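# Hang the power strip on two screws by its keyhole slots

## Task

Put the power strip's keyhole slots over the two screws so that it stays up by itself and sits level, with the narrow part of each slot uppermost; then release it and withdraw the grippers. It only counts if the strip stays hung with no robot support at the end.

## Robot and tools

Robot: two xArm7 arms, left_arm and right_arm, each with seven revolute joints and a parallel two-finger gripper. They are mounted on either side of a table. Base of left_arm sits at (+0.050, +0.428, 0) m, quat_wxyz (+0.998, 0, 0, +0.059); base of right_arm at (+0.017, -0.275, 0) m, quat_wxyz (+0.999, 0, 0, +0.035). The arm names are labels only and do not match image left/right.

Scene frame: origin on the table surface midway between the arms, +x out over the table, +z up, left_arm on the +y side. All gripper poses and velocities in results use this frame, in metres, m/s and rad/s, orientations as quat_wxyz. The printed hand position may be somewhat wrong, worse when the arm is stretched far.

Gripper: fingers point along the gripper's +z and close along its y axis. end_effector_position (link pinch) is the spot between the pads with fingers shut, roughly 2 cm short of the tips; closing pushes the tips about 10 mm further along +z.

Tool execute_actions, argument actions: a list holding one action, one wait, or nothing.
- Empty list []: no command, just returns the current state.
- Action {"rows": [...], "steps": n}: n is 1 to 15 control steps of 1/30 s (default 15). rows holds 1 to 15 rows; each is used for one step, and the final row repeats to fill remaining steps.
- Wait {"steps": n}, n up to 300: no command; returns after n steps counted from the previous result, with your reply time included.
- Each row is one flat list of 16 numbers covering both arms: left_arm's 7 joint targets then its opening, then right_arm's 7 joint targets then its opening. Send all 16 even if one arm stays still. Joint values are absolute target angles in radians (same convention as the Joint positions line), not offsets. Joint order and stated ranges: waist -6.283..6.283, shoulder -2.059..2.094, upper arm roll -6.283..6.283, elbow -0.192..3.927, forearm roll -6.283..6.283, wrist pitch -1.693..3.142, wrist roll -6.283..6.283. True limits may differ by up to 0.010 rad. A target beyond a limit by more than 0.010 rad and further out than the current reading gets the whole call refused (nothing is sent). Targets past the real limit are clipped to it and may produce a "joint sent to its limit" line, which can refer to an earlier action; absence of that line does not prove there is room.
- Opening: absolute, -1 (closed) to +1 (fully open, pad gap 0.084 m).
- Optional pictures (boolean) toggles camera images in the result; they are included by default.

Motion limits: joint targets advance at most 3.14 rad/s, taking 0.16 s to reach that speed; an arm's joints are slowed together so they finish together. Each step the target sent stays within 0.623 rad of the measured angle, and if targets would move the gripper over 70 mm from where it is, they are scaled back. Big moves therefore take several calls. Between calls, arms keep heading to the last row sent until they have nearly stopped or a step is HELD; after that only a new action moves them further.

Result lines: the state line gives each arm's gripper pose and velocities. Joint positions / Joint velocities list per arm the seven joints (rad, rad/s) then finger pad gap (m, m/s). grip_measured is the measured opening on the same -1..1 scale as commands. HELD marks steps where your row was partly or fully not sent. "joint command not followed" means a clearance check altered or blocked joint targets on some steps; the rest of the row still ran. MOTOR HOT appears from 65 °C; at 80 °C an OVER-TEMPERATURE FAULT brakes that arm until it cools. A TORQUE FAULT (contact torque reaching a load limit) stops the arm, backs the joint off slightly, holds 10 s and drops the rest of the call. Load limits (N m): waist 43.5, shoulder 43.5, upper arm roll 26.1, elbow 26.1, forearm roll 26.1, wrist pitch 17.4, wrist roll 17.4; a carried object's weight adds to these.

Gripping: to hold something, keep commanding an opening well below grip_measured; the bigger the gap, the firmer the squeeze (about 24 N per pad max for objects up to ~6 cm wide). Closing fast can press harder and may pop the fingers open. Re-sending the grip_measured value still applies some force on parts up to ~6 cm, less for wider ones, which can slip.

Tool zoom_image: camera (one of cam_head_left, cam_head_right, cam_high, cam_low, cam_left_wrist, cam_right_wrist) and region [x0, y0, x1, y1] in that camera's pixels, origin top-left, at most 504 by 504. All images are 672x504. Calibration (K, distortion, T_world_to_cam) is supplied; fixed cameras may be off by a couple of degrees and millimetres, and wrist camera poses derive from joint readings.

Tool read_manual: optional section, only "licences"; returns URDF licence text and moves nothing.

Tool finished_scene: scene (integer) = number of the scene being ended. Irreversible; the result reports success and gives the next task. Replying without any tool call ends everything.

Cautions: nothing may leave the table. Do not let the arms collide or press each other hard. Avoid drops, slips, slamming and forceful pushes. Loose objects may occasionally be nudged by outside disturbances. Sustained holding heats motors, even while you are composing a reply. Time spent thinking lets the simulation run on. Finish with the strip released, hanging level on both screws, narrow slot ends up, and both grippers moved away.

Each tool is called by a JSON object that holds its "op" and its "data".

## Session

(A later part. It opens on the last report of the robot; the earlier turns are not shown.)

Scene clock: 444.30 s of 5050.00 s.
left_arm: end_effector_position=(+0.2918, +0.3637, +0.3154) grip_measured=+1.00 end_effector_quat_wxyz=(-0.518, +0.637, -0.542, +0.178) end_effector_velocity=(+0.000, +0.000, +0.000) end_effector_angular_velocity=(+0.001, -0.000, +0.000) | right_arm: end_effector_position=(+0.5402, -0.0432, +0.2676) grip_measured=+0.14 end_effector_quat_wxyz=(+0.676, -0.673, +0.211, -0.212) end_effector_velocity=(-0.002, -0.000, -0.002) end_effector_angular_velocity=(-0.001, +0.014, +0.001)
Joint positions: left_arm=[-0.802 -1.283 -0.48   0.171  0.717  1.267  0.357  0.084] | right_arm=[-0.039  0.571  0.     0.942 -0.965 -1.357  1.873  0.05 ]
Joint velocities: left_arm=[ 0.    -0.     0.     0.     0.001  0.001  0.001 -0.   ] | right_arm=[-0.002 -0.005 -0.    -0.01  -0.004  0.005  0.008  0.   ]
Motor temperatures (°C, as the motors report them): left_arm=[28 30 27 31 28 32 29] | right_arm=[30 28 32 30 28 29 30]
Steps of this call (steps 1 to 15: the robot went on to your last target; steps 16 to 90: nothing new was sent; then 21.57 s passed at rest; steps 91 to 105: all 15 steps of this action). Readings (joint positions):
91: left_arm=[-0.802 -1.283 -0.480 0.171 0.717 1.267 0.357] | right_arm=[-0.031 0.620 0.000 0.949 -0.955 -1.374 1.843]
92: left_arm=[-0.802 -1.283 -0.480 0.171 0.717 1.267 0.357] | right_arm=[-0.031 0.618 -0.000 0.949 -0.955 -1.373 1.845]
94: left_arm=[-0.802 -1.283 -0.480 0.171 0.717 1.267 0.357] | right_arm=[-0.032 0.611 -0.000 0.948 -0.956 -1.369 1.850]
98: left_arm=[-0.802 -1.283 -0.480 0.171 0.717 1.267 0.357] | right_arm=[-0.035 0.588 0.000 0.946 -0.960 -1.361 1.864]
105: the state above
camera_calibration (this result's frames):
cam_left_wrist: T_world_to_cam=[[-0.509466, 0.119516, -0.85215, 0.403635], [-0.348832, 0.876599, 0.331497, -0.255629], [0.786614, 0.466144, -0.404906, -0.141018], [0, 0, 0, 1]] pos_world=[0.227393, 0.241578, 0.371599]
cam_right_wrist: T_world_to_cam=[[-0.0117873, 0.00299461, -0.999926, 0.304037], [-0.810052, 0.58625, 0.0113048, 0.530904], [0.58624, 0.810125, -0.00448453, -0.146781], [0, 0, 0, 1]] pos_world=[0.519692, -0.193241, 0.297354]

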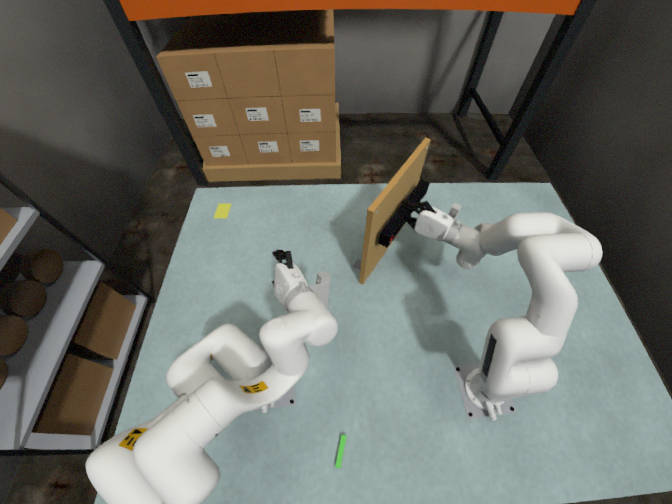

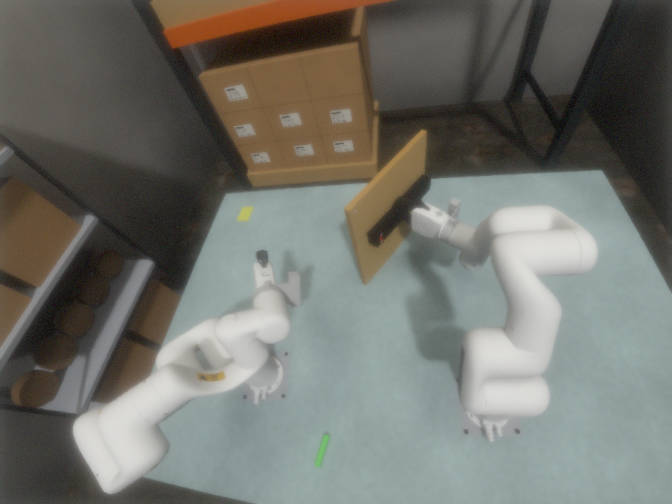

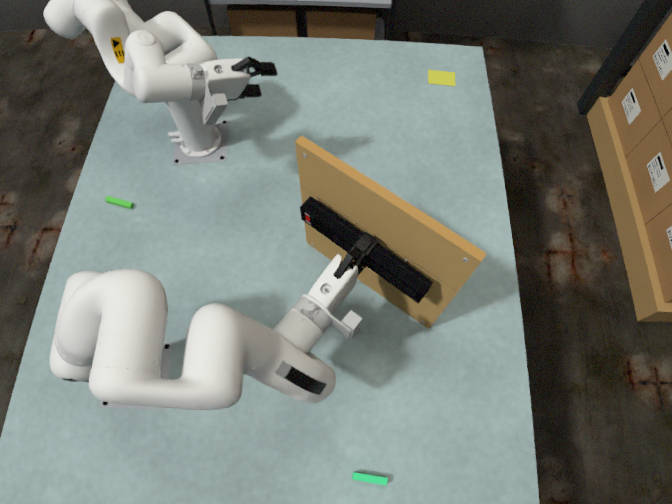

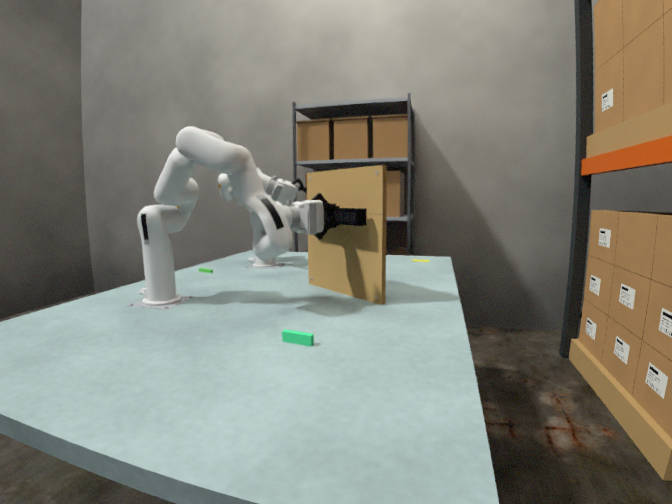

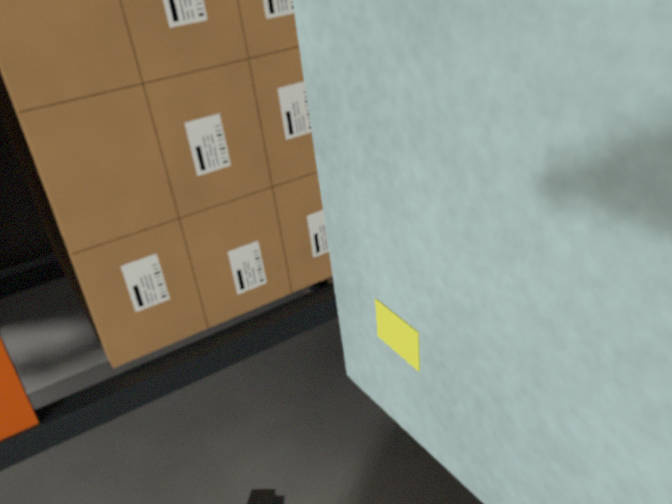

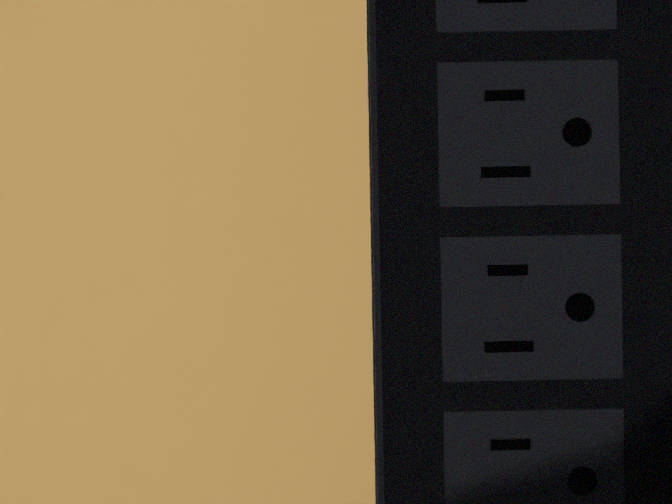

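{"op": "execute_actions", "data": {"actions": [{"rows":[[-0.802,-1.283,-0.48,0.171,0.717,1.267,0.357,1,-0.032,0.573,0,0.9477,-0.9587,-1.353,1.8755,-0.9],[-0.802,-1.283,-0.48,0.171,0.717,1.267,0.357,1,-0.032,0.573,0,0.9477,-0.9587,-1.353,1.8755,-0.9],[-0.802,-1.283,-0.48,0.171,0.717,1.267,0.357,1,-0.032,0.573,0,0.9477,-0.9587,-1.353,1.8755,-0.9],[-0.802,-1.283,-0.48,0.171,0.717,1.267,0.357,1,-0.032,0.573,0,0.9477,-0.9587,-1.353,1.8755,-0.9],[-0.802,-1.283,-0.48,0.171,0.717,1.267,0.357,1,-0.0305,0.5715,0,0.9447,-0.9587,-1.353,1.8755,-0.9],[-0.802,-1.283,-0.48,0.171,0.717,1.267,0.357,1,-0.0305,0.5715,0,0.9447,-0.9587,-1.353,1.8755,-0.9],[-0.802,-1.283,-0.48,0.171,0.717,1.267,0.357,1,-0.029,0.570,0,0.9417,-0.9587,-1.353,1.8755,-0.9],[-0.802,-1.283,-0.48,0.171,0.717,1.267,0.357,1,-0.029,0.570,0,0.9417,-0.9587,-1.353,1.8755,-0.9],[-0.802,-1.283,-0.48,0.171,0.717,1.267,0.357,1,-0.0275,0.5685,0,0.9387,-0.9587,-1.353,1.8755,-0.9],[-0.802,-1.283,-0.48,0.171,0.717,1.267,0.357,1,-0.0275,0.5685,0,0.9387,-0.9587,-1.353,1.8755,-0.9],[-0.802,-1.283,-0.48,0.171,0.717,1.267,0.357,1,-0.026,0.567,0,0.9357,-0.9587,-1.353,1.8755,-0.9]]}]}}

{"op": "zoom_image", "data": {"camera": "cam_high", "region": [295, 190, 445, 310]}}

Scene clock: 458.20 s of 5050.00 s.
left_arm: end_effector_position=(+0.2918, +0.3637, +0.3154) grip_measured=+1.00 end_effector_quat_wxyz=(-0.518, +0.637, -0.542, +0.178) end_effector_velocity=(-0.000, -0.001, +0.001) end_effector_angular_velocity=(-0.000, -0.002, -0.001) | right_arm: end_effector_position=(+0.5399, -0.0406, +0.2671) grip_measured=+0.14 end_effector_quat_wxyz=(+0.675, -0.674, +0.213, -0.211) end_effector_velocity=(-0.002, +0.001, +0.000) end_effector_angular_velocity=(-0.001, +0.003, +0.000)
Joint positions: left_arm=[-0.802 -1.283 -0.48   0.171  0.717  1.267  0.357  0.084] | right_arm=[-0.029  0.568 -0.003  0.938 -0.957 -1.352  1.875  0.05 ]
Joint velocities: left_arm=[-0.001 -0.    -0.     0.002  0.001  0.001  0.     0.   ] | right_arm=[ 0.006 -0.008 -0.002 -0.011  0.004  0.001 -0.    -0.   ]
Motor temperatures (°C, as the motors report them): left_arm=[28 30 27 31 28 32 29] | right_arm=[30 28 32 30 28 29 30]
Steps of this call (steps 1 to 15: the robot went on to your last target; steps 16 to 90: nothing new was sent; then 10.40 s passed at rest; steps 91 to 105: all 15 steps of this action). Readings (joint positions):
91: left_arm=[-0.802 -1.283 -0.480 0.171 0.717 1.267 0.357] | right_arm=[-0.039 0.570 -0.000 0.942 -0.965 -1.356 1.874]
92: left_arm=[-0.802 -1.283 -0.480 0.171 0.717 1.267 0.357] | right_arm=[-0.038 0.571 -0.000 0.943 -0.964 -1.356 1.874]
94: left_arm=[-0.802 -1.283 -0.480 0.171 0.717 1.267 0.357] | right_arm=[-0.035 0.572 -0.000 0.946 -0.961 -1.354 1.875]
98: left_arm=[-0.802 -1.283 -0.480 0.171 0.717 1.267 0.357] | right_arm=[-0.032 0.571 -0.001 0.945 -0.959 -1.354 1.875]
105: the state above
camera_calibration (this result's frames):
cam_left_wrist: T_world_to_cam=[[-0.509466, 0.119516, -0.852151, 0.403635], [-0.348832, 0.876599, 0.331497, -0.255629], [0.786614, 0.466143, -0.404906, -0.141018], [0, 0, 0, 1]] pos_world=[0.227393, 0.241578, 0.371599]
cam_right_wrist: T_world_to_cam=[[-0.0169193, 0.00122126, -0.999856, 0.306235], [-0.808868, 0.587814, 0.0144055, 0.527686], [0.587747, 0.808995, -0.00895759, -0.148417], [0, 0, 0, 1]] pos_world=[0.519241, -0.190487, 0.29726]

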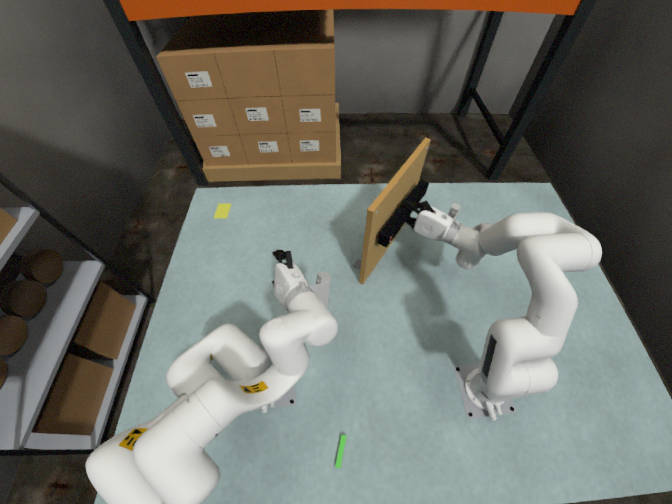

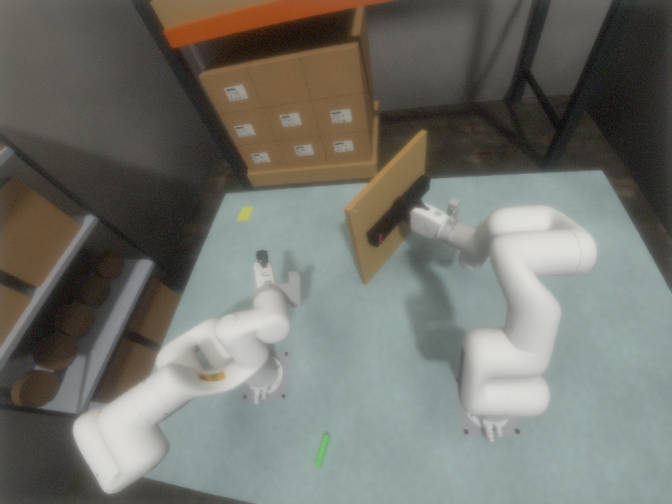

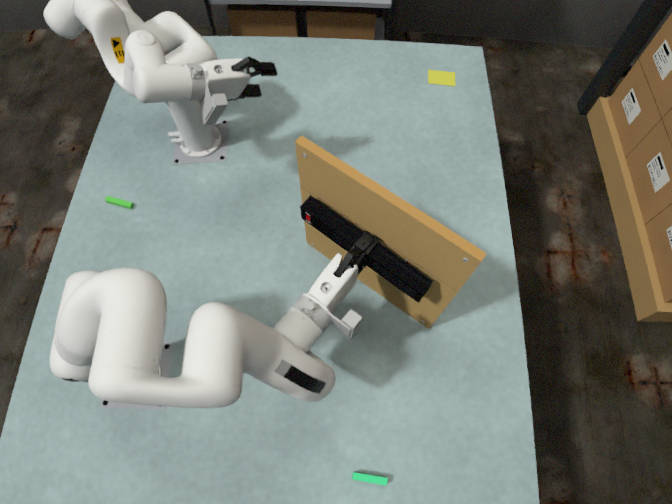

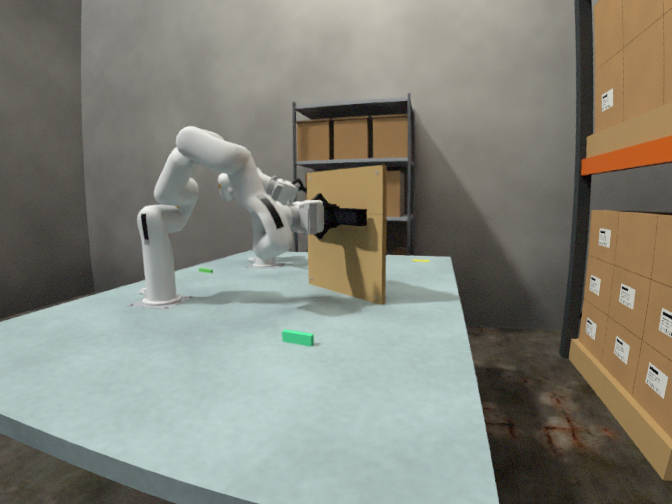

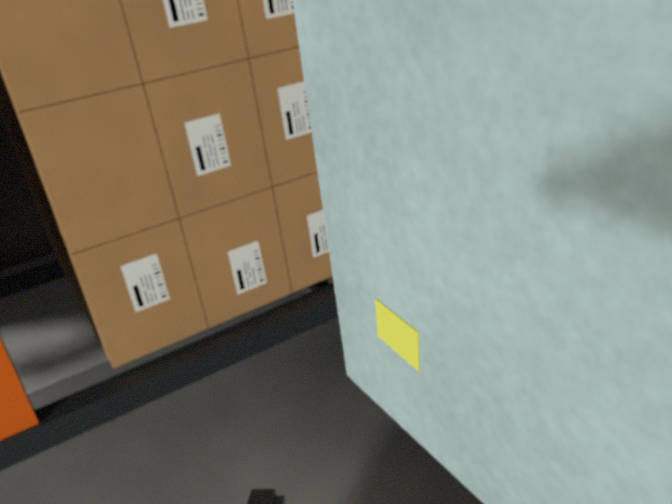

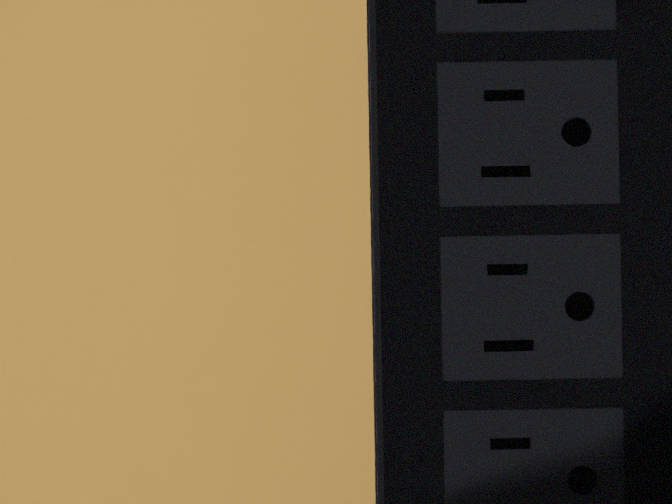

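Region (295, 190, 445, 310) of cam_high's 672x504 image, scaled by 3.360, with more detail than that image has; it fills the top 403 rows of this view, and the rest is white.

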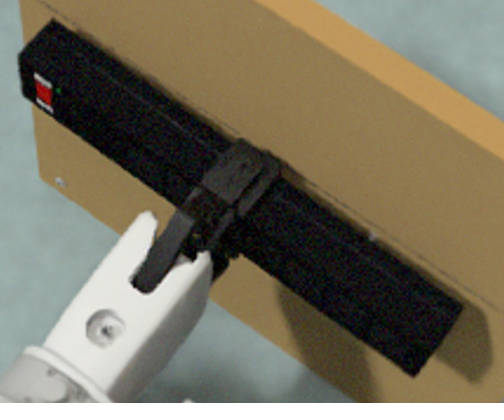

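{"op": "execute_actions", "data": {"actions": [{"rows":[[-0.802,-1.283,-0.48,0.171,0.717,1.267,0.357,1,-0.039,0.570,0,0.942,-0.965,-1.3565,1.874,-0.9],[-0.802,-1.283,-0.48,0.171,0.717,1.267,0.357,1,-0.039,0.570,0,0.942,-0.965,-1.3565,1.874,-0.9],[-0.802,-1.283,-0.48,0.171,0.717,1.267,0.357,1,-0.039,0.570,0,0.942,-0.965,-1.3565,1.874,-0.9],[-0.802,-1.283,-0.48,0.171,0.717,1.267,0.357,1,-0.046,0.577,0,0.958,-0.993,-1.360,1.887,-0.9],[-0.802,-1.283,-0.48,0.171,0.717,1.267,0.357,1,-0.046,0.577,0,0.958,-0.993,-1.360,1.887,-0.9],[-0.802,-1.283,-0.48,0.171,0.717,1.267,0.357,1,-0.046,0.577,0,0.958,-0.993,-1.360,1.887,-0.9],[-0.802,-1.283,-0.48,0.171,0.717,1.267,0.357,1,-0.054,0.585,0,0.973,-1.022,-1.364,1.901,-0.9],[-0.802,-1.283,-0.48,0.171,0.717,1.267,0.357,1,-0.054,0.585,0,0.973,-1.022,-1.364,1.901,-0.9],[-0.802,-1.283,-0.48,0.171,0.717,1.267,0.357,1,-0.054,0.585,0,0.973,-1.022,-1.364,1.901,-0.9],[-0.802,-1.283,-0.48,0.171,0.717,1.267,0.357,1,-0.061,0.592,0,0.989,-1.05,-1.3675,1.914,-0.9]]}]}}

{"op": "zoom_image", "data": {"camera": "cam_high", "region": [295, 190, 445, 310]}}

Scene clock: 480.20 s of 5050.00 s.
left_arm: end_effector_position=(+0.2918, +0.3637, +0.3154) grip_measured=+1.00 end_effector_quat_wxyz=(-0.518, +0.637, -0.542, +0.178) end_effector_velocity=(+0.000, -0.000, -0.000) end_effector_angular_velocity=(-0.001, -0.000, -0.001) | right_arm: end_effector_position=(+0.5358, -0.0415, +0.2673) grip_measured=+0.14 end_effector_quat_wxyz=(+0.682, -0.679, +0.192, -0.191) end_effector_velocity=(-0.003, -0.002, +0.000) end_effector_angular_velocity=(-0.001, +0.001, +0.057)
Joint positions: left_arm=[-0.802 -1.283 -0.48   0.171  0.717  1.267  0.357  0.084] | right_arm=[-0.057  0.59   0.002  0.984 -1.043 -1.367  1.91   0.05 ]
Joint velocities: left_arm=[ 0.    -0.001  0.    -0.001  0.    -0.002 -0.001 -0.   ] | right_arm=[-0.024  0.02  -0.001  0.048 -0.083 -0.012  0.042  0.   ]
Motor temperatures (°C, as the motors report them): left_arm=[28 30 27 31 28 32 29] | right_arm=[30 28 33 30 28 30 30]
Steps of this call (steps 1 to 15: the robot went on to your last target; steps 16 to 90: nothing new was sent; then 18.50 s passed at rest; steps 91 to 105: all 15 steps of this action). Readings (joint positions):
91: left_arm=[-0.802 -1.283 -0.480 0.171 0.717 1.267 0.357] | right_arm=[-0.027 0.567 -0.003 0.936 -0.956 -1.353 1.875]
92: left_arm=[-0.802 -1.283 -0.480 0.171 0.717 1.267 0.357] | right_arm=[-0.029 0.568 -0.003 0.937 -0.958 -1.353 1.875]
94: left_arm=[-0.802 -1.283 -0.480 0.171 0.717 1.267 0.357] | right_arm=[-0.033 0.569 0.000 0.939 -0.962 -1.355 1.875]
98: left_arm=[-0.802 -1.283 -0.480 0.171 0.717 1.267 0.357] | right_arm=[-0.042 0.576 0.002 0.954 -0.989 -1.359 1.885]
105: the state above
camera_calibration (this result's frames):
cam_left_wrist: T_world_to_cam=[[-0.509466, 0.119516, -0.852151, 0.403635], [-0.348832, 0.876599, 0.331497, -0.255629], [0.786614, 0.466144, -0.404906, -0.141018], [0, 0, 0, 1]] pos_world=[0.227393, 0.241578, 0.371599]
cam_right_wrist: T_world_to_cam=[[-0.0141484, 0.00262149, -0.999896, 0.304891], [-0.843289, 0.537295, 0.0133411, 0.541572], [0.537274, 0.84339, -0.00539121, -0.117768], [0, 0, 0, 1]] pos_world=[0.524289, -0.192459, 0.297]

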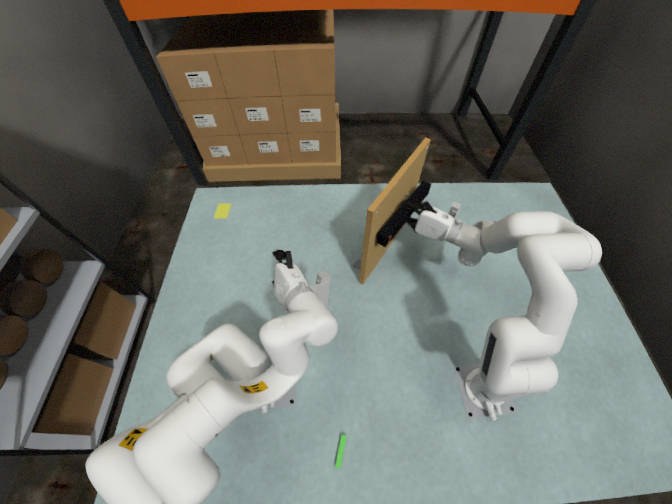

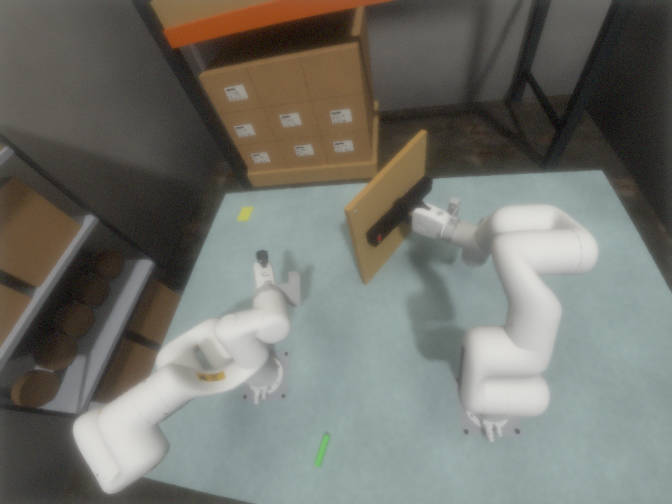

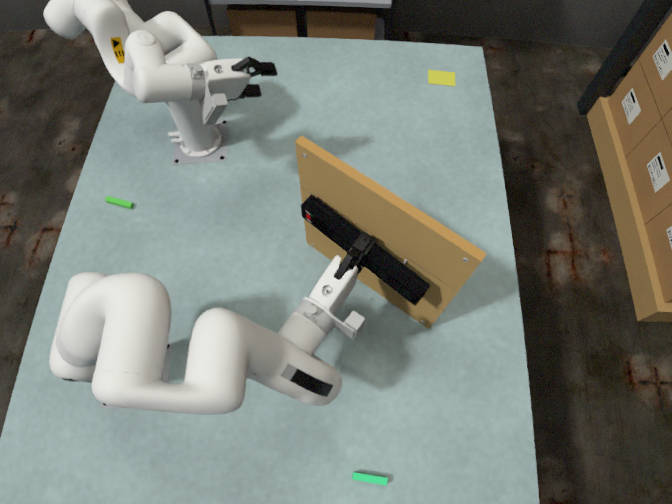

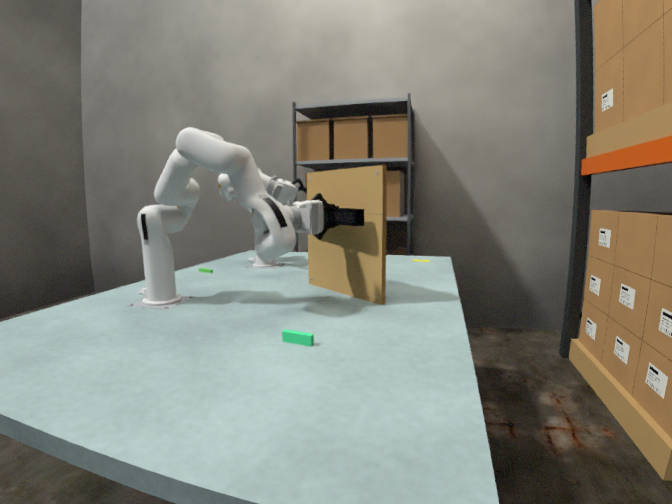

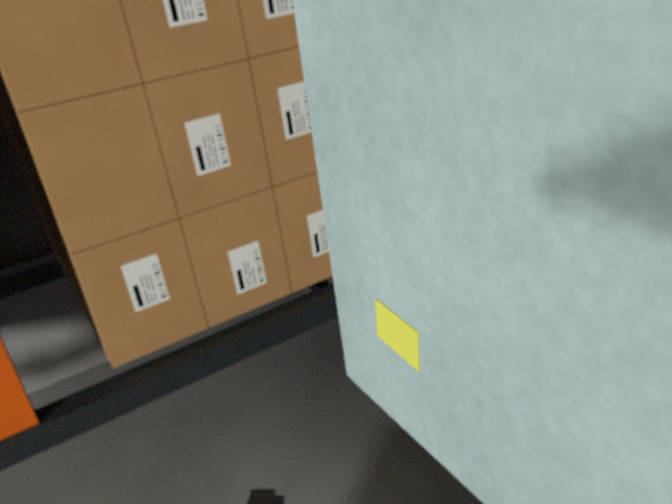

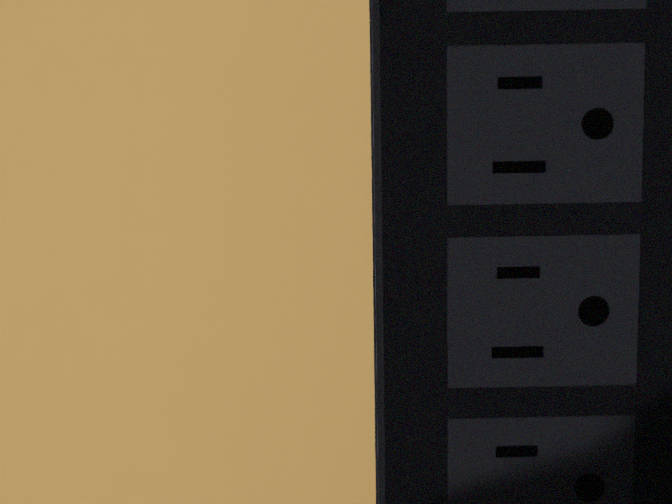

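Region (295, 190, 445, 310) of cam_high's 672x504 image, scaled by 3.360, with more detail than that image has; it fills the top 403 rows of this view, and the rest is white.

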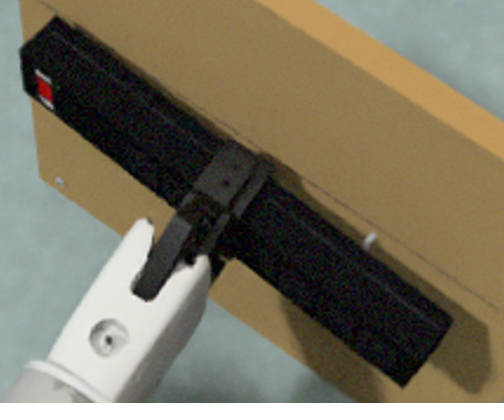

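{"op": "execute_actions", "data": {"actions": [{"rows":[[-0.802,-1.283,-0.48,0.171,0.717,1.267,0.357,1,-0.05,0.580,0,0.965,-1.007,-1.362,1.894,-0.9],[-0.802,-1.283,-0.48,0.171,0.717,1.267,0.357,1,-0.05,0.580,0,0.965,-1.007,-1.362,1.894,-0.9],[-0.802,-1.283,-0.48,0.171,0.717,1.267,0.357,1,-0.039,0.570,0,0.942,-0.965,-1.3565,1.874,-0.9],[-0.802,-1.283,-0.48,0.171,0.717,1.267,0.357,1,-0.039,0.570,0,0.942,-0.965,-1.3565,1.874,-0.9],[-0.802,-1.283,-0.48,0.171,0.717,1.267,0.357,1,-0.039,0.570,0,0.942,-0.965,-1.3565,1.874,-0.9],[-0.802,-1.283,-0.48,0.171,0.717,1.267,0.357,1,-0.062,0.561,0,0.923,-0.986,-1.368,1.869,-0.9],[-0.802,-1.283,-0.48,0.171,0.717,1.267,0.357,1,-0.062,0.561,0,0.923,-0.986,-1.368,1.869,-0.9],[-0.802,-1.283,-0.48,0.171,0.717,1.267,0.357,1,-0.062,0.561,0,0.923,-0.986,-1.368,1.869,-0.9],[-0.802,-1.283,-0.48,0.171,0.717,1.267,0.357,1,-0.085,0.552,0,0.904,-1.007,-1.379,1.865,-0.9],[-0.802,-1.283,-0.48,0.171,0.717,1.267,0.357,1,-0.085,0.552,0,0.904,-1.007,-1.379,1.865,-0.9],[-0.802,-1.283,-0.48,0.171,0.717,1.267,0.357,1,-0.085,0.552,0,0.904,-1.007,-1.379,1.865,-0.9],[-0.802,-1.283,-0.48,0.171,0.717,1.267,0.357,1,-0.108,0.543,0,0.885,-1.028,-1.39,1.86,-0.9]]}]}}

{"op": "zoom_image", "data": {"camera": "cam_high", "region": [295, 190, 445, 310]}}

Scene clock: 494.80 s of 5050.00 s.
left_arm: end_effector_position=(+0.2918, +0.3637, +0.3154) grip_measured=+1.00 end_effector_quat_wxyz=(-0.518, +0.637, -0.542, +0.178) end_effector_velocity=(-0.000, +0.000, +0.000) end_effector_angular_velocity=(+0.000, -0.000, +0.001) | right_arm: end_effector_position=(+0.5292, -0.0664, +0.2673) grip_measured=+0.14 end_effector_quat_wxyz=(+0.675, -0.674, +0.211, -0.213) end_effector_velocity=(-0.026, -0.079, -0.006) end_effector_angular_velocity=(-0.018, +0.009, -0.047)
Joint positions: left_arm=[-0.802 -1.283 -0.48   0.171  0.717  1.267  0.357  0.084] | right_arm=[-0.096  0.548 -0.001  0.896 -1.017 -1.384  1.863  0.05 ]
Joint velocities: left_arm=[-0.     0.001 -0.     0.     0.     0.001 -0.001  0.   ] | right_arm=[-0.168 -0.063 -0.024 -0.14  -0.128 -0.072 -0.036  0.   ]
Motor temperatures (°C, as the motors report them): left_arm=[28 30 27 31 28 32 29] | right_arm=[30 28 32 30 28 29 30]
Steps of this call (steps 1 to 15: the robot went on to your last target; steps 16 to 90: nothing new was sent; then 11.10 s passed at rest; steps 91 to 105: all 15 steps of this action). Readings (joint positions):
91: left_arm=[-0.802 -1.283 -0.480 0.171 0.717 1.267 0.357] | right_arm=[-0.061 0.592 -0.000 0.989 -1.050 -1.367 1.914]
92: left_arm=[-0.802 -1.283 -0.480 0.171 0.717 1.267 0.357] | right_arm=[-0.060 0.591 -0.000 0.987 -1.046 -1.367 1.912]
94: left_arm=[-0.802 -1.283 -0.480 0.171 0.717 1.267 0.357] | right_arm=[-0.054 0.585 -0.001 0.973 -1.022 -1.364 1.900]
98: left_arm=[-0.802 -1.283 -0.480 0.171 0.717 1.267 0.357] | right_arm=[-0.050 0.570 0.002 0.941 -0.986 -1.363 1.878]
105: the state above
camera_calibration (this result's frames):
cam_left_wrist: T_world_to_cam=[[-0.509466, 0.119516, -0.852151, 0.403635], [-0.348832, 0.876599, 0.331497, -0.255629], [0.786614, 0.466144, -0.404906, -0.141018], [0, 0, 0, 1]] pos_world=[0.227393, 0.241578, 0.371599]
cam_right_wrist: T_world_to_cam=[[-0.0116792, -0.000378445, -0.999932, 0.303374], [-0.809517, 0.587023, 0.00923303, 0.535883], [0.58698, 0.80957, -0.00716235, -0.121253], [0, 0, 0, 1]] pos_world=[0.508523, -0.216298, 0.297537]

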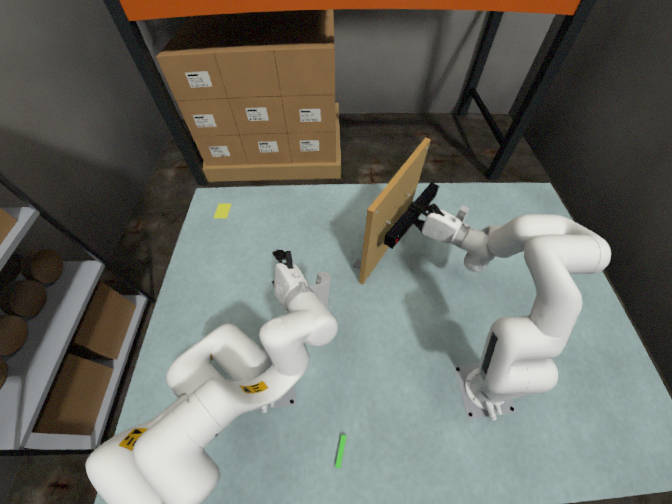

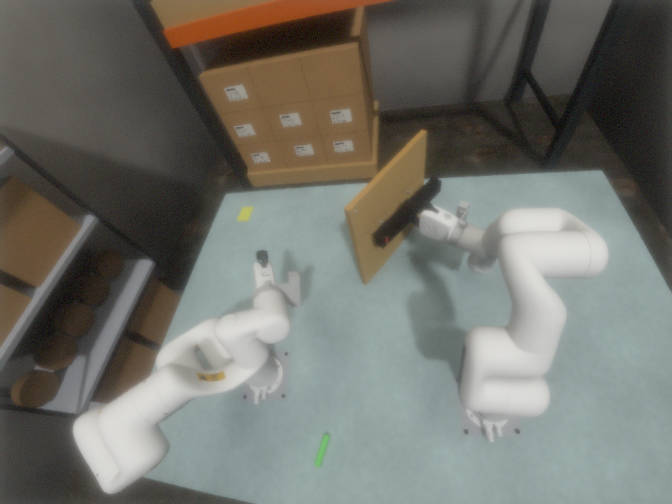

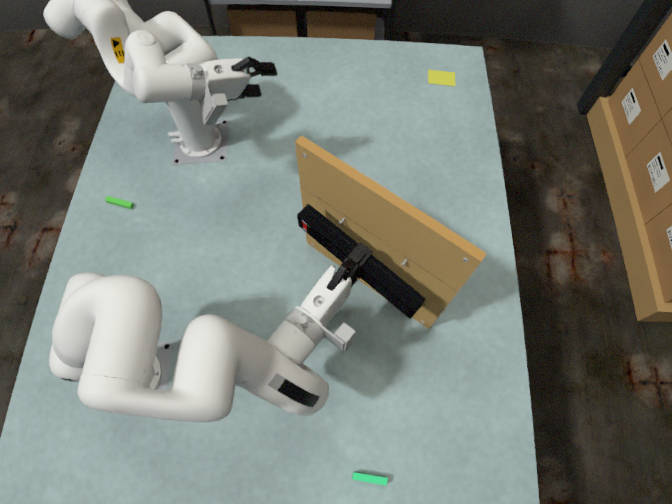

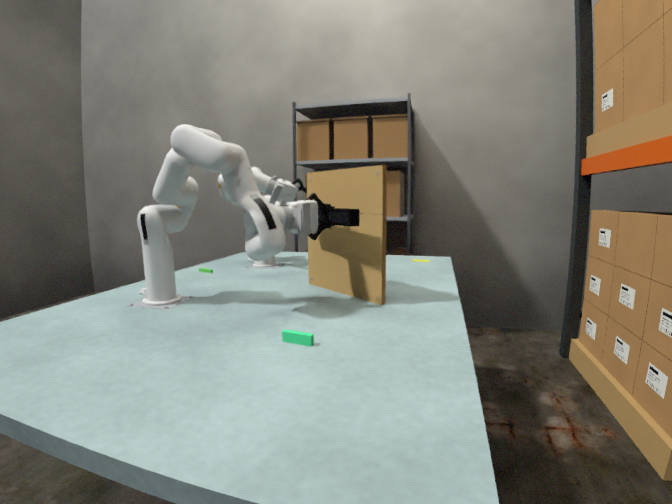

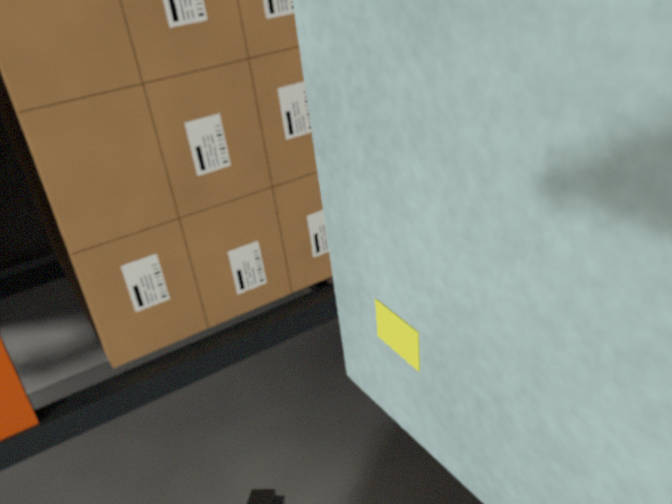

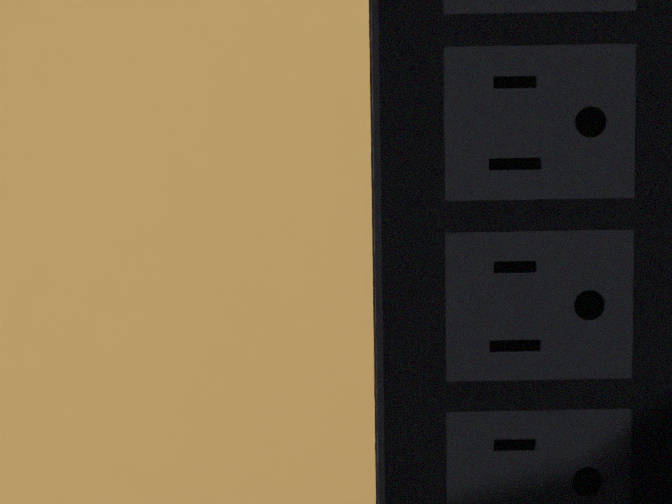

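Region (295, 190, 445, 310) of cam_high's 672x504 image, scaled by 3.360, with more detail than that image has; it fills the top 403 rows of this view, and the rest is white.

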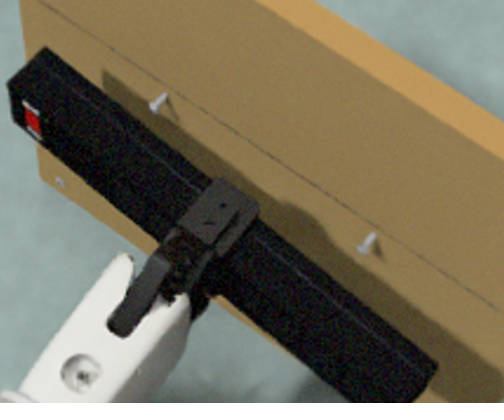

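{"op": "execute_actions", "data": {"actions": [{"rows":[[-0.802,-1.283,-0.48,0.171,0.717,1.267,0.357,1,-0.317,0.585,0,0.513,-1.224,-1.595,1.503,-0.9]]}], "pictures": false}}

{"op": "execute_actions", "data": {"actions": [{"steps":12}], "pictures": false}}

{"op": "execute_actions", "data": {"actions": [{"rows":[[-0.802,-1.283,-0.48,0.171,0.717,1.267,0.357,1,-0.92,0.1,0,1.0,0,-0.5,1.57,-0.9]]}], "pictures": false}}

{"op": "execute_actions", "data": {"actions": [{"steps":25}], "pictures": false}}

{"op": "execute_actions", "data": {"actions": [{"rows":[[-0.802,-1.283,-0.48,0.171,0.717,1.267,0.357,1,-0.058,0.467,0,1.455,0,0.989,2.284,-0.9]]}], "pictures": false}}

{"op": "execute_actions", "data": {"actions": [{"steps":35}]}}

Scene clock: 510.60 s of 5050.00 s.
left_arm: end_effector_position=(+0.2918, +0.3637, +0.3154) grip_measured=+1.00 end_effector_quat_wxyz=(-0.518, +0.637, -0.542, +0.178) end_effector_velocity=(-0.000, +0.000, -0.000) end_effector_angular_velocity=(+0.000, +0.001, -0.000) | right_arm: end_effector_position=(+0.4178, -0.1309, +0.2111) grip_measured=+0.14 end_effector_quat_wxyz=(+0.674, -0.678, +0.208, -0.207) end_effector_velocity=(-0.055, -0.012, +0.008) end_effector_angular_velocity=(+0.039, -0.074, +0.023)
Joint positions: left_arm=[-0.802 -1.283 -0.48   0.171  0.717  1.267  0.357  0.084] | right_arm=[-0.308  0.583 -0.001  0.53  -1.214 -1.585  1.521  0.05 ]
Joint velocities: left_arm=[-0.001  0.     0.    -0.001 -0.     0.     0.     0.   ] | right_arm=[-0.094  0.004  0.026 -0.158 -0.1   -0.112 -0.198 -0.   ]
Motor temperatures (°C, as the motors report them): left_arm=[28 30 27 31 28 32 29] | right_arm=[30 28 32 30 28 29 30]
Steps of this call (steps 1 to 30: the robot went on to your last target; steps 31 to 90: nothing new was sent; then 12.30 s passed at rest; steps 91 to 105: all 15 steps of this action). Readings (joint positions):
91: left_arm=[-0.802 -1.283 -0.480 0.171 0.717 1.267 0.357] | right_arm=[-0.108 0.543 0.000 0.885 -1.028 -1.390 1.860]
92: left_arm=[-0.802 -1.283 -0.480 0.171 0.717 1.267 0.357] | right_arm=[-0.110 0.543 0.001 0.882 -1.030 -1.392 1.856]
94: left_arm=[-0.802 -1.283 -0.480 0.171 0.717 1.267 0.357] | right_arm=[-0.131 0.545 0.004 0.846 -1.051 -1.415 1.816]
98: left_arm=[-0.802 -1.283 -0.480 0.171 0.717 1.267 0.357] | right_arm=[-0.212 0.565 -0.002 0.701 -1.124 -1.490 1.684]
105: the state above

Scene clock: 511.00 s of 5050.00 s.
left_arm: end_effector_position=(+0.2918, +0.3637, +0.3154) grip_measured=+1.00 end_effector_quat_wxyz=(-0.518, +0.637, -0.542, +0.178) end_effector_velocity=(+0.000, +0.000, -0.000) end_effector_angular_velocity=(+0.001, +0.000, +0.001) | right_arm: end_effector_position=(+0.4124, -0.1324, +0.2110) grip_measured=+0.14 end_effector_quat_wxyz=(+0.676, -0.676, +0.207, -0.208) end_effector_velocity=(-0.002, -0.002, -0.001) end_effector_angular_velocity=(+0.002, +0.004, -0.003)
Joint positions: left_arm=[-0.802 -1.283 -0.48   0.171  0.717  1.267  0.357  0.084] | right_arm=[-0.317  0.585  0.     0.514 -1.224 -1.595  1.503  0.05 ]
Joint velocities: left_arm=[ 0.    -0.     0.    -0.001  0.     0.     0.     0.   ] | right_arm=[-0.004  0.001 -0.002 -0.007 -0.003 -0.003 -0.003  0.   ]
Motor temperatures (°C, as the motors report them): left_arm=[28 30 27 31 28 32 29] | right_arm=[30 28 32 30 28 29 30]
Steps of this call (steps 1 to 12: the robot went on to your last target). Readings (joint positions):
1: left_arm=[-0.802 -1.283 -0.480 0.171 0.717 1.267 0.357] | right_arm=[-0.310 0.584 0.000 0.526 -1.217 -1.588 1.515]
2: left_arm=[-0.802 -1.283 -0.480 0.171 0.717 1.267 0.357] | right_arm=[-0.312 0.584 0.001 0.523 -1.219 -1.590 1.512]
4: left_arm=[-0.802 -1.283 -0.480 0.171 0.717 1.267 0.357] | right_arm=[-0.314 0.584 0.001 0.519 -1.221 -1.593 1.507]
8: left_arm=[-0.802 -1.283 -0.480 0.171 0.717 1.267 0.357] | right_arm=[-0.316 0.584 0.000 0.515 -1.223 -1.594 1.504]
12: the state above

Scene clock: 511.50 s of 5050.00 s.
left_arm: end_effector_position=(+0.2918, +0.3637, +0.3154) grip_measured=+1.00 end_effector_quat_wxyz=(-0.518, +0.637, -0.542, +0.178) end_effector_velocity=(+0.000, +0.000, -0.000) end_effector_angular_velocity=(-0.001, +0.000, +0.001) | right_arm: end_effector_position=(+0.5344, -0.2897, +0.2596) grip_measured=+0.14 end_effector_quat_wxyz=(-0.528, +0.671, -0.296, +0.428) end_effector_velocity=(+0.194, -0.408, +0.139) end_effector_angular_velocity=(-0.392, -0.114, -1.155)
Joint positions: left_arm=[-0.802 -1.283 -0.48   0.171  0.717  1.267  0.357  0.084] | right_arm=[-0.529  0.415  0.     0.684 -0.968 -1.339  1.527  0.05 ]
Joint velocities: left_arm=[-0.    -0.001  0.001 -0.     0.     0.    -0.     0.   ] | right_arm=[-0.417 -0.334  0.001  0.331  0.622  0.622  0.046  0.   ]
Motor temperatures (°C, as the motors report them): left_arm=[28 30 27 31 28 32 29] | right_arm=[30 28 32 30 28 29 30]
Steps of this call (steps 1 to 15: all 15 steps of this action). Readings (joint positions):
1: left_arm=[-0.802 -1.283 -0.480 0.171 0.717 1.267 0.357] | right_arm=[-0.317 0.585 0.000 0.514 -1.224 -1.595 1.503]
2: left_arm=[-0.802 -1.283 -0.480 0.171 0.717 1.267 0.357] | right_arm=[-0.320 0.582 0.001 0.515 -1.220 -1.590 1.504]
4: left_arm=[-0.802 -1.283 -0.480 0.171 0.717 1.267 0.357] | right_arm=[-0.350 0.559 0.005 0.538 -1.188 -1.555 1.507]
8: left_arm=[-0.802 -1.283 -0.480 0.171 0.717 1.267 0.357] | right_arm=[-0.423 0.500 0.000 0.599 -1.109 -1.479 1.515]
15: the state above

Scene clock: 512.33 s of 5050.00 s.
left_arm: end_effector_position=(+0.2918, +0.3637, +0.3154) grip_measured=+1.00 end_effector_quat_wxyz=(-0.518, +0.637, -0.542, +0.178) end_effector_velocity=(+0.000, +0.000, +0.000) end_effector_angular_velocity=(-0.000, -0.000, +0.001) | right_arm: end_effector_position=(+0.5397, -0.6481, +0.3805) grip_measured=+0.14 end_effector_quat_wxyz=(+0.269, -0.450, +0.597, -0.607) end_effector_velocity=(-0.186, -0.391, +0.153) end_effector_angular_velocity=(+0.444, -0.162, -1.124)
Joint positions: left_arm=[-0.802 -1.283 -0.48   0.171  0.717  1.267  0.357  0.084] | right_arm=[-0.805  0.193  0.     0.906 -0.331 -0.764  1.557  0.05 ]
Joint velocities: left_arm=[ 0. -0. -0. -0.  0.  0. -0. -0.] | right_arm=[-0.304 -0.246 -0.001  0.246  0.881  0.7    0.034 -0.   ]
Motor temperatures (°C, as the motors report them): left_arm=[28 30 27 31 28 32 29] | right_arm=[30 28 32 30 28 29 30]
Steps of this call (steps 1 to 25: the robot went on to your last target). Readings (joint positions):
1: left_arm=[-0.802 -1.283 -0.480 0.171 0.717 1.267 0.357] | right_arm=[-0.542 0.404 0.000 0.695 -0.947 -1.318 1.528]
2: left_arm=[-0.802 -1.283 -0.480 0.171 0.717 1.267 0.357] | right_arm=[-0.556 0.393 0.000 0.706 -0.926 -1.296 1.530]
4: left_arm=[-0.802 -1.283 -0.480 0.171 0.717 1.267 0.357] | right_arm=[-0.582 0.372 0.000 0.727 -0.883 -1.253 1.533]
8: left_arm=[-0.802 -1.283 -0.480 0.171 0.717 1.267 0.357] | right_arm=[-0.631 0.333 0.000 0.766 -0.792 -1.162 1.538]
25: the state above

Scene clock: 512.83 s of 5050.00 s.
left_arm: end_effector_position=(+0.2918, +0.3637, +0.3154) grip_measured=+1.00 end_effector_quat_wxyz=(-0.518, +0.637, -0.542, +0.178) end_effector_velocity=(+0.000, +0.000, -0.000) end_effector_angular_velocity=(-0.001, +0.001, +0.001) | right_arm: end_effector_position=(+0.6586, -0.5675, +0.3569) grip_measured=+0.14 end_effector_quat_wxyz=(+0.359, -0.395, +0.708, -0.462) end_effector_velocity=(+0.260, +0.340, -0.131) end_effector_angular_velocity=(+0.879, +0.278, +0.254)
Joint positions: left_arm=[-0.802 -1.283 -0.48   0.171  0.717  1.267  0.357  0.084] | right_arm=[-0.536  0.294  0.002  1.146 -0.157 -0.402  1.847  0.05 ]
Joint velocities: left_arm=[ 0.001  0.     0.001  0.    -0.     0.001 -0.     0.   ] | right_arm=[ 0.678  0.244  0.007  0.432  0.217  0.803  0.611 -0.   ]
Motor temperatures (°C, as the motors report them): left_arm=[28 30 27 31 28 32 29] | right_arm=[30 28 32 30 28 29 30]
Steps of this call (steps 1 to 15: all 15 steps of this action). Readings (joint positions):
1: left_arm=[-0.802 -1.283 -0.480 0.171 0.717 1.267 0.357] | right_arm=[-0.816 0.185 0.000 0.915 -0.301 -0.740 1.559]
2: left_arm=[-0.802 -1.283 -0.480 0.171 0.717 1.267 0.357] | right_arm=[-0.823 0.178 -0.001 0.925 -0.275 -0.717 1.563]
4: left_arm=[-0.802 -1.283 -0.480 0.171 0.717 1.267 0.357] | right_arm=[-0.810 0.184 -0.011 0.962 -0.244 -0.674 1.594]
8: left_arm=[-0.802 -1.283 -0.480 0.171 0.717 1.267 0.357] | right_arm=[-0.702 0.233 0.001 1.038 -0.211 -0.576 1.694]
15: the state above

Scene clock: 514.00 s of 5050.00 s.
left_arm: end_effector_position=(+0.2918, +0.3637, +0.3154) grip_measured=+1.00 end_effector_quat_wxyz=(-0.518, +0.637, -0.542, +0.178) end_effector_velocity=(+0.000, +0.000, -0.000) end_effector_angular_velocity=(-0.001, +0.001, +0.001) | right_arm: end_effector_position=(+0.6030, -0.2695, +0.1310) grip_measured=+0.14 end_effector_quat_wxyz=(+0.006, -0.421, +0.907, -0.003) end_effector_velocity=(-0.021, -0.019, +0.006) end_effector_angular_velocity=(-0.013, +0.099, -0.057)
Joint positions: left_arm=[-0.802 -1.283 -0.48   0.171  0.717  1.267  0.357  0.084] | right_arm=[-0.06   0.466  0.     1.454 -0.001  0.975  2.282  0.05 ]
Joint velocities: left_arm=[ 0.001  0.     0.001  0.001 -0.    -0.    -0.     0.   ] | right_arm=[ 0.002 -0.005 -0.035  0.034  0.005  0.138  0.024 -0.   ]
Motor temperatures (°C, as the motors report them): left_arm=[28 30 27 31 28 32 29] | right_arm=[30 28 32 30 28 29 30]
Steps of this call (steps 1 to 35: the robot went on to your last target). Readings (joint positions):
1: left_arm=[-0.802 -1.283 -0.480 0.171 0.717 1.267 0.357] | right_arm=[-0.514 0.302 0.002 1.160 -0.150 -0.375 1.867]
2: left_arm=[-0.802 -1.283 -0.480 0.171 0.717 1.267 0.357] | right_arm=[-0.492 0.310 0.002 1.174 -0.143 -0.347 1.887]
4: left_arm=[-0.802 -1.283 -0.480 0.171 0.717 1.267 0.357] | right_arm=[-0.449 0.326 0.002 1.202 -0.129 -0.287 1.926]
8: left_arm=[-0.802 -1.283 -0.480 0.171 0.717 1.267 0.357] | right_arm=[-0.368 0.355 0.002 1.255 -0.102 -0.156 2.001]
35: the state above
camera_calibration (this result's frames):
cam_left_wrist: T_world_to_cam=[[-0.509466, 0.119516, -0.85215, 0.403635], [-0.348832, 0.876599, 0.331497, -0.255629], [0.786614, 0.466144, -0.404906, -0.141018], [0, 0, 0, 1]] pos_world=[0.227393, 0.241578, 0.371599]
cam_right_wrist: T_world_to_cam=[[-0.756342, 0.654173, -0.00214659, 0.662624], [0.654156, 0.756288, -0.0103822, -0.118307], [-0.00516833, -0.00925671, -0.999944, 0.265336], [0, 0, 0, 1]] pos_world=[0.579933, -0.341541, 0.265515]

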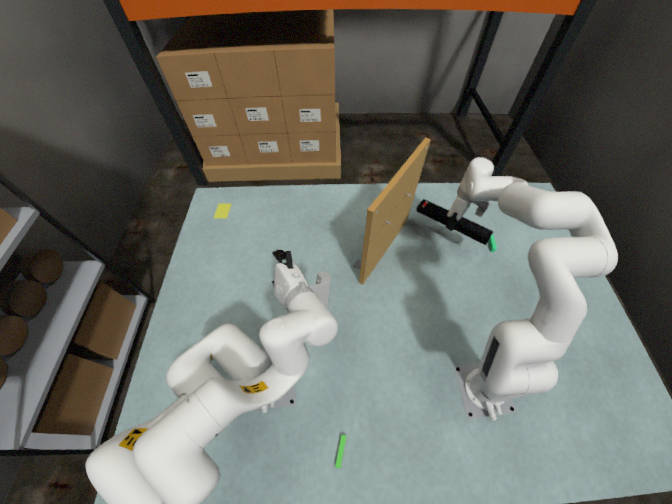

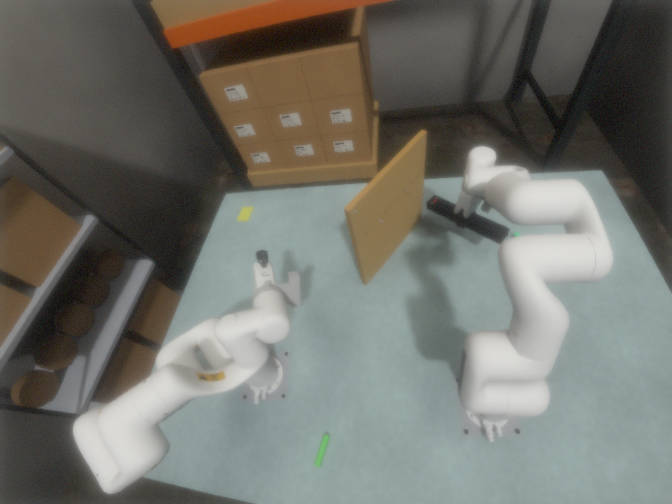

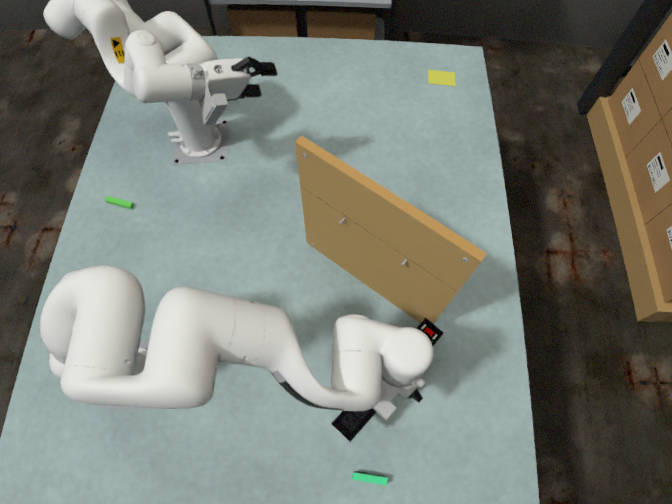

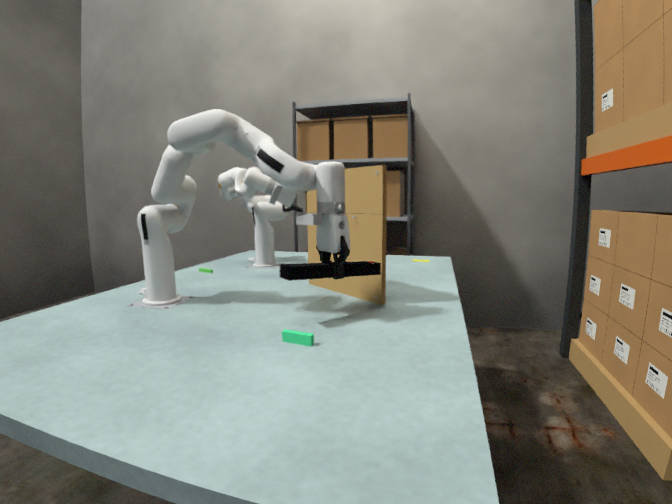

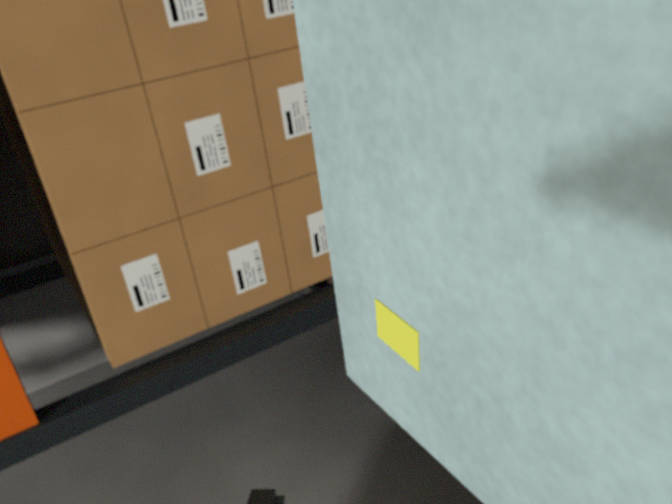

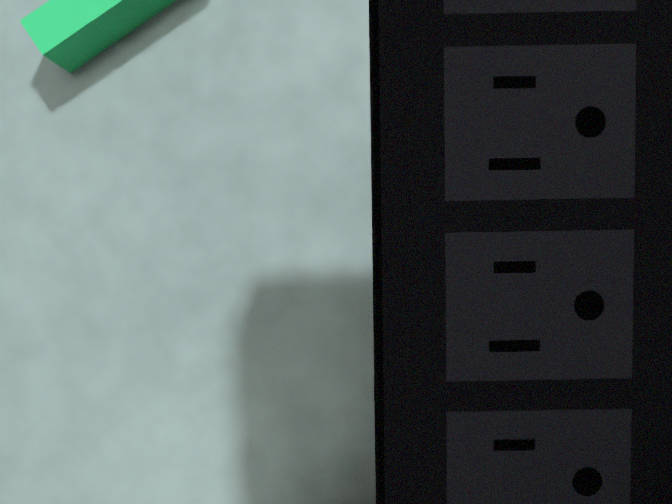

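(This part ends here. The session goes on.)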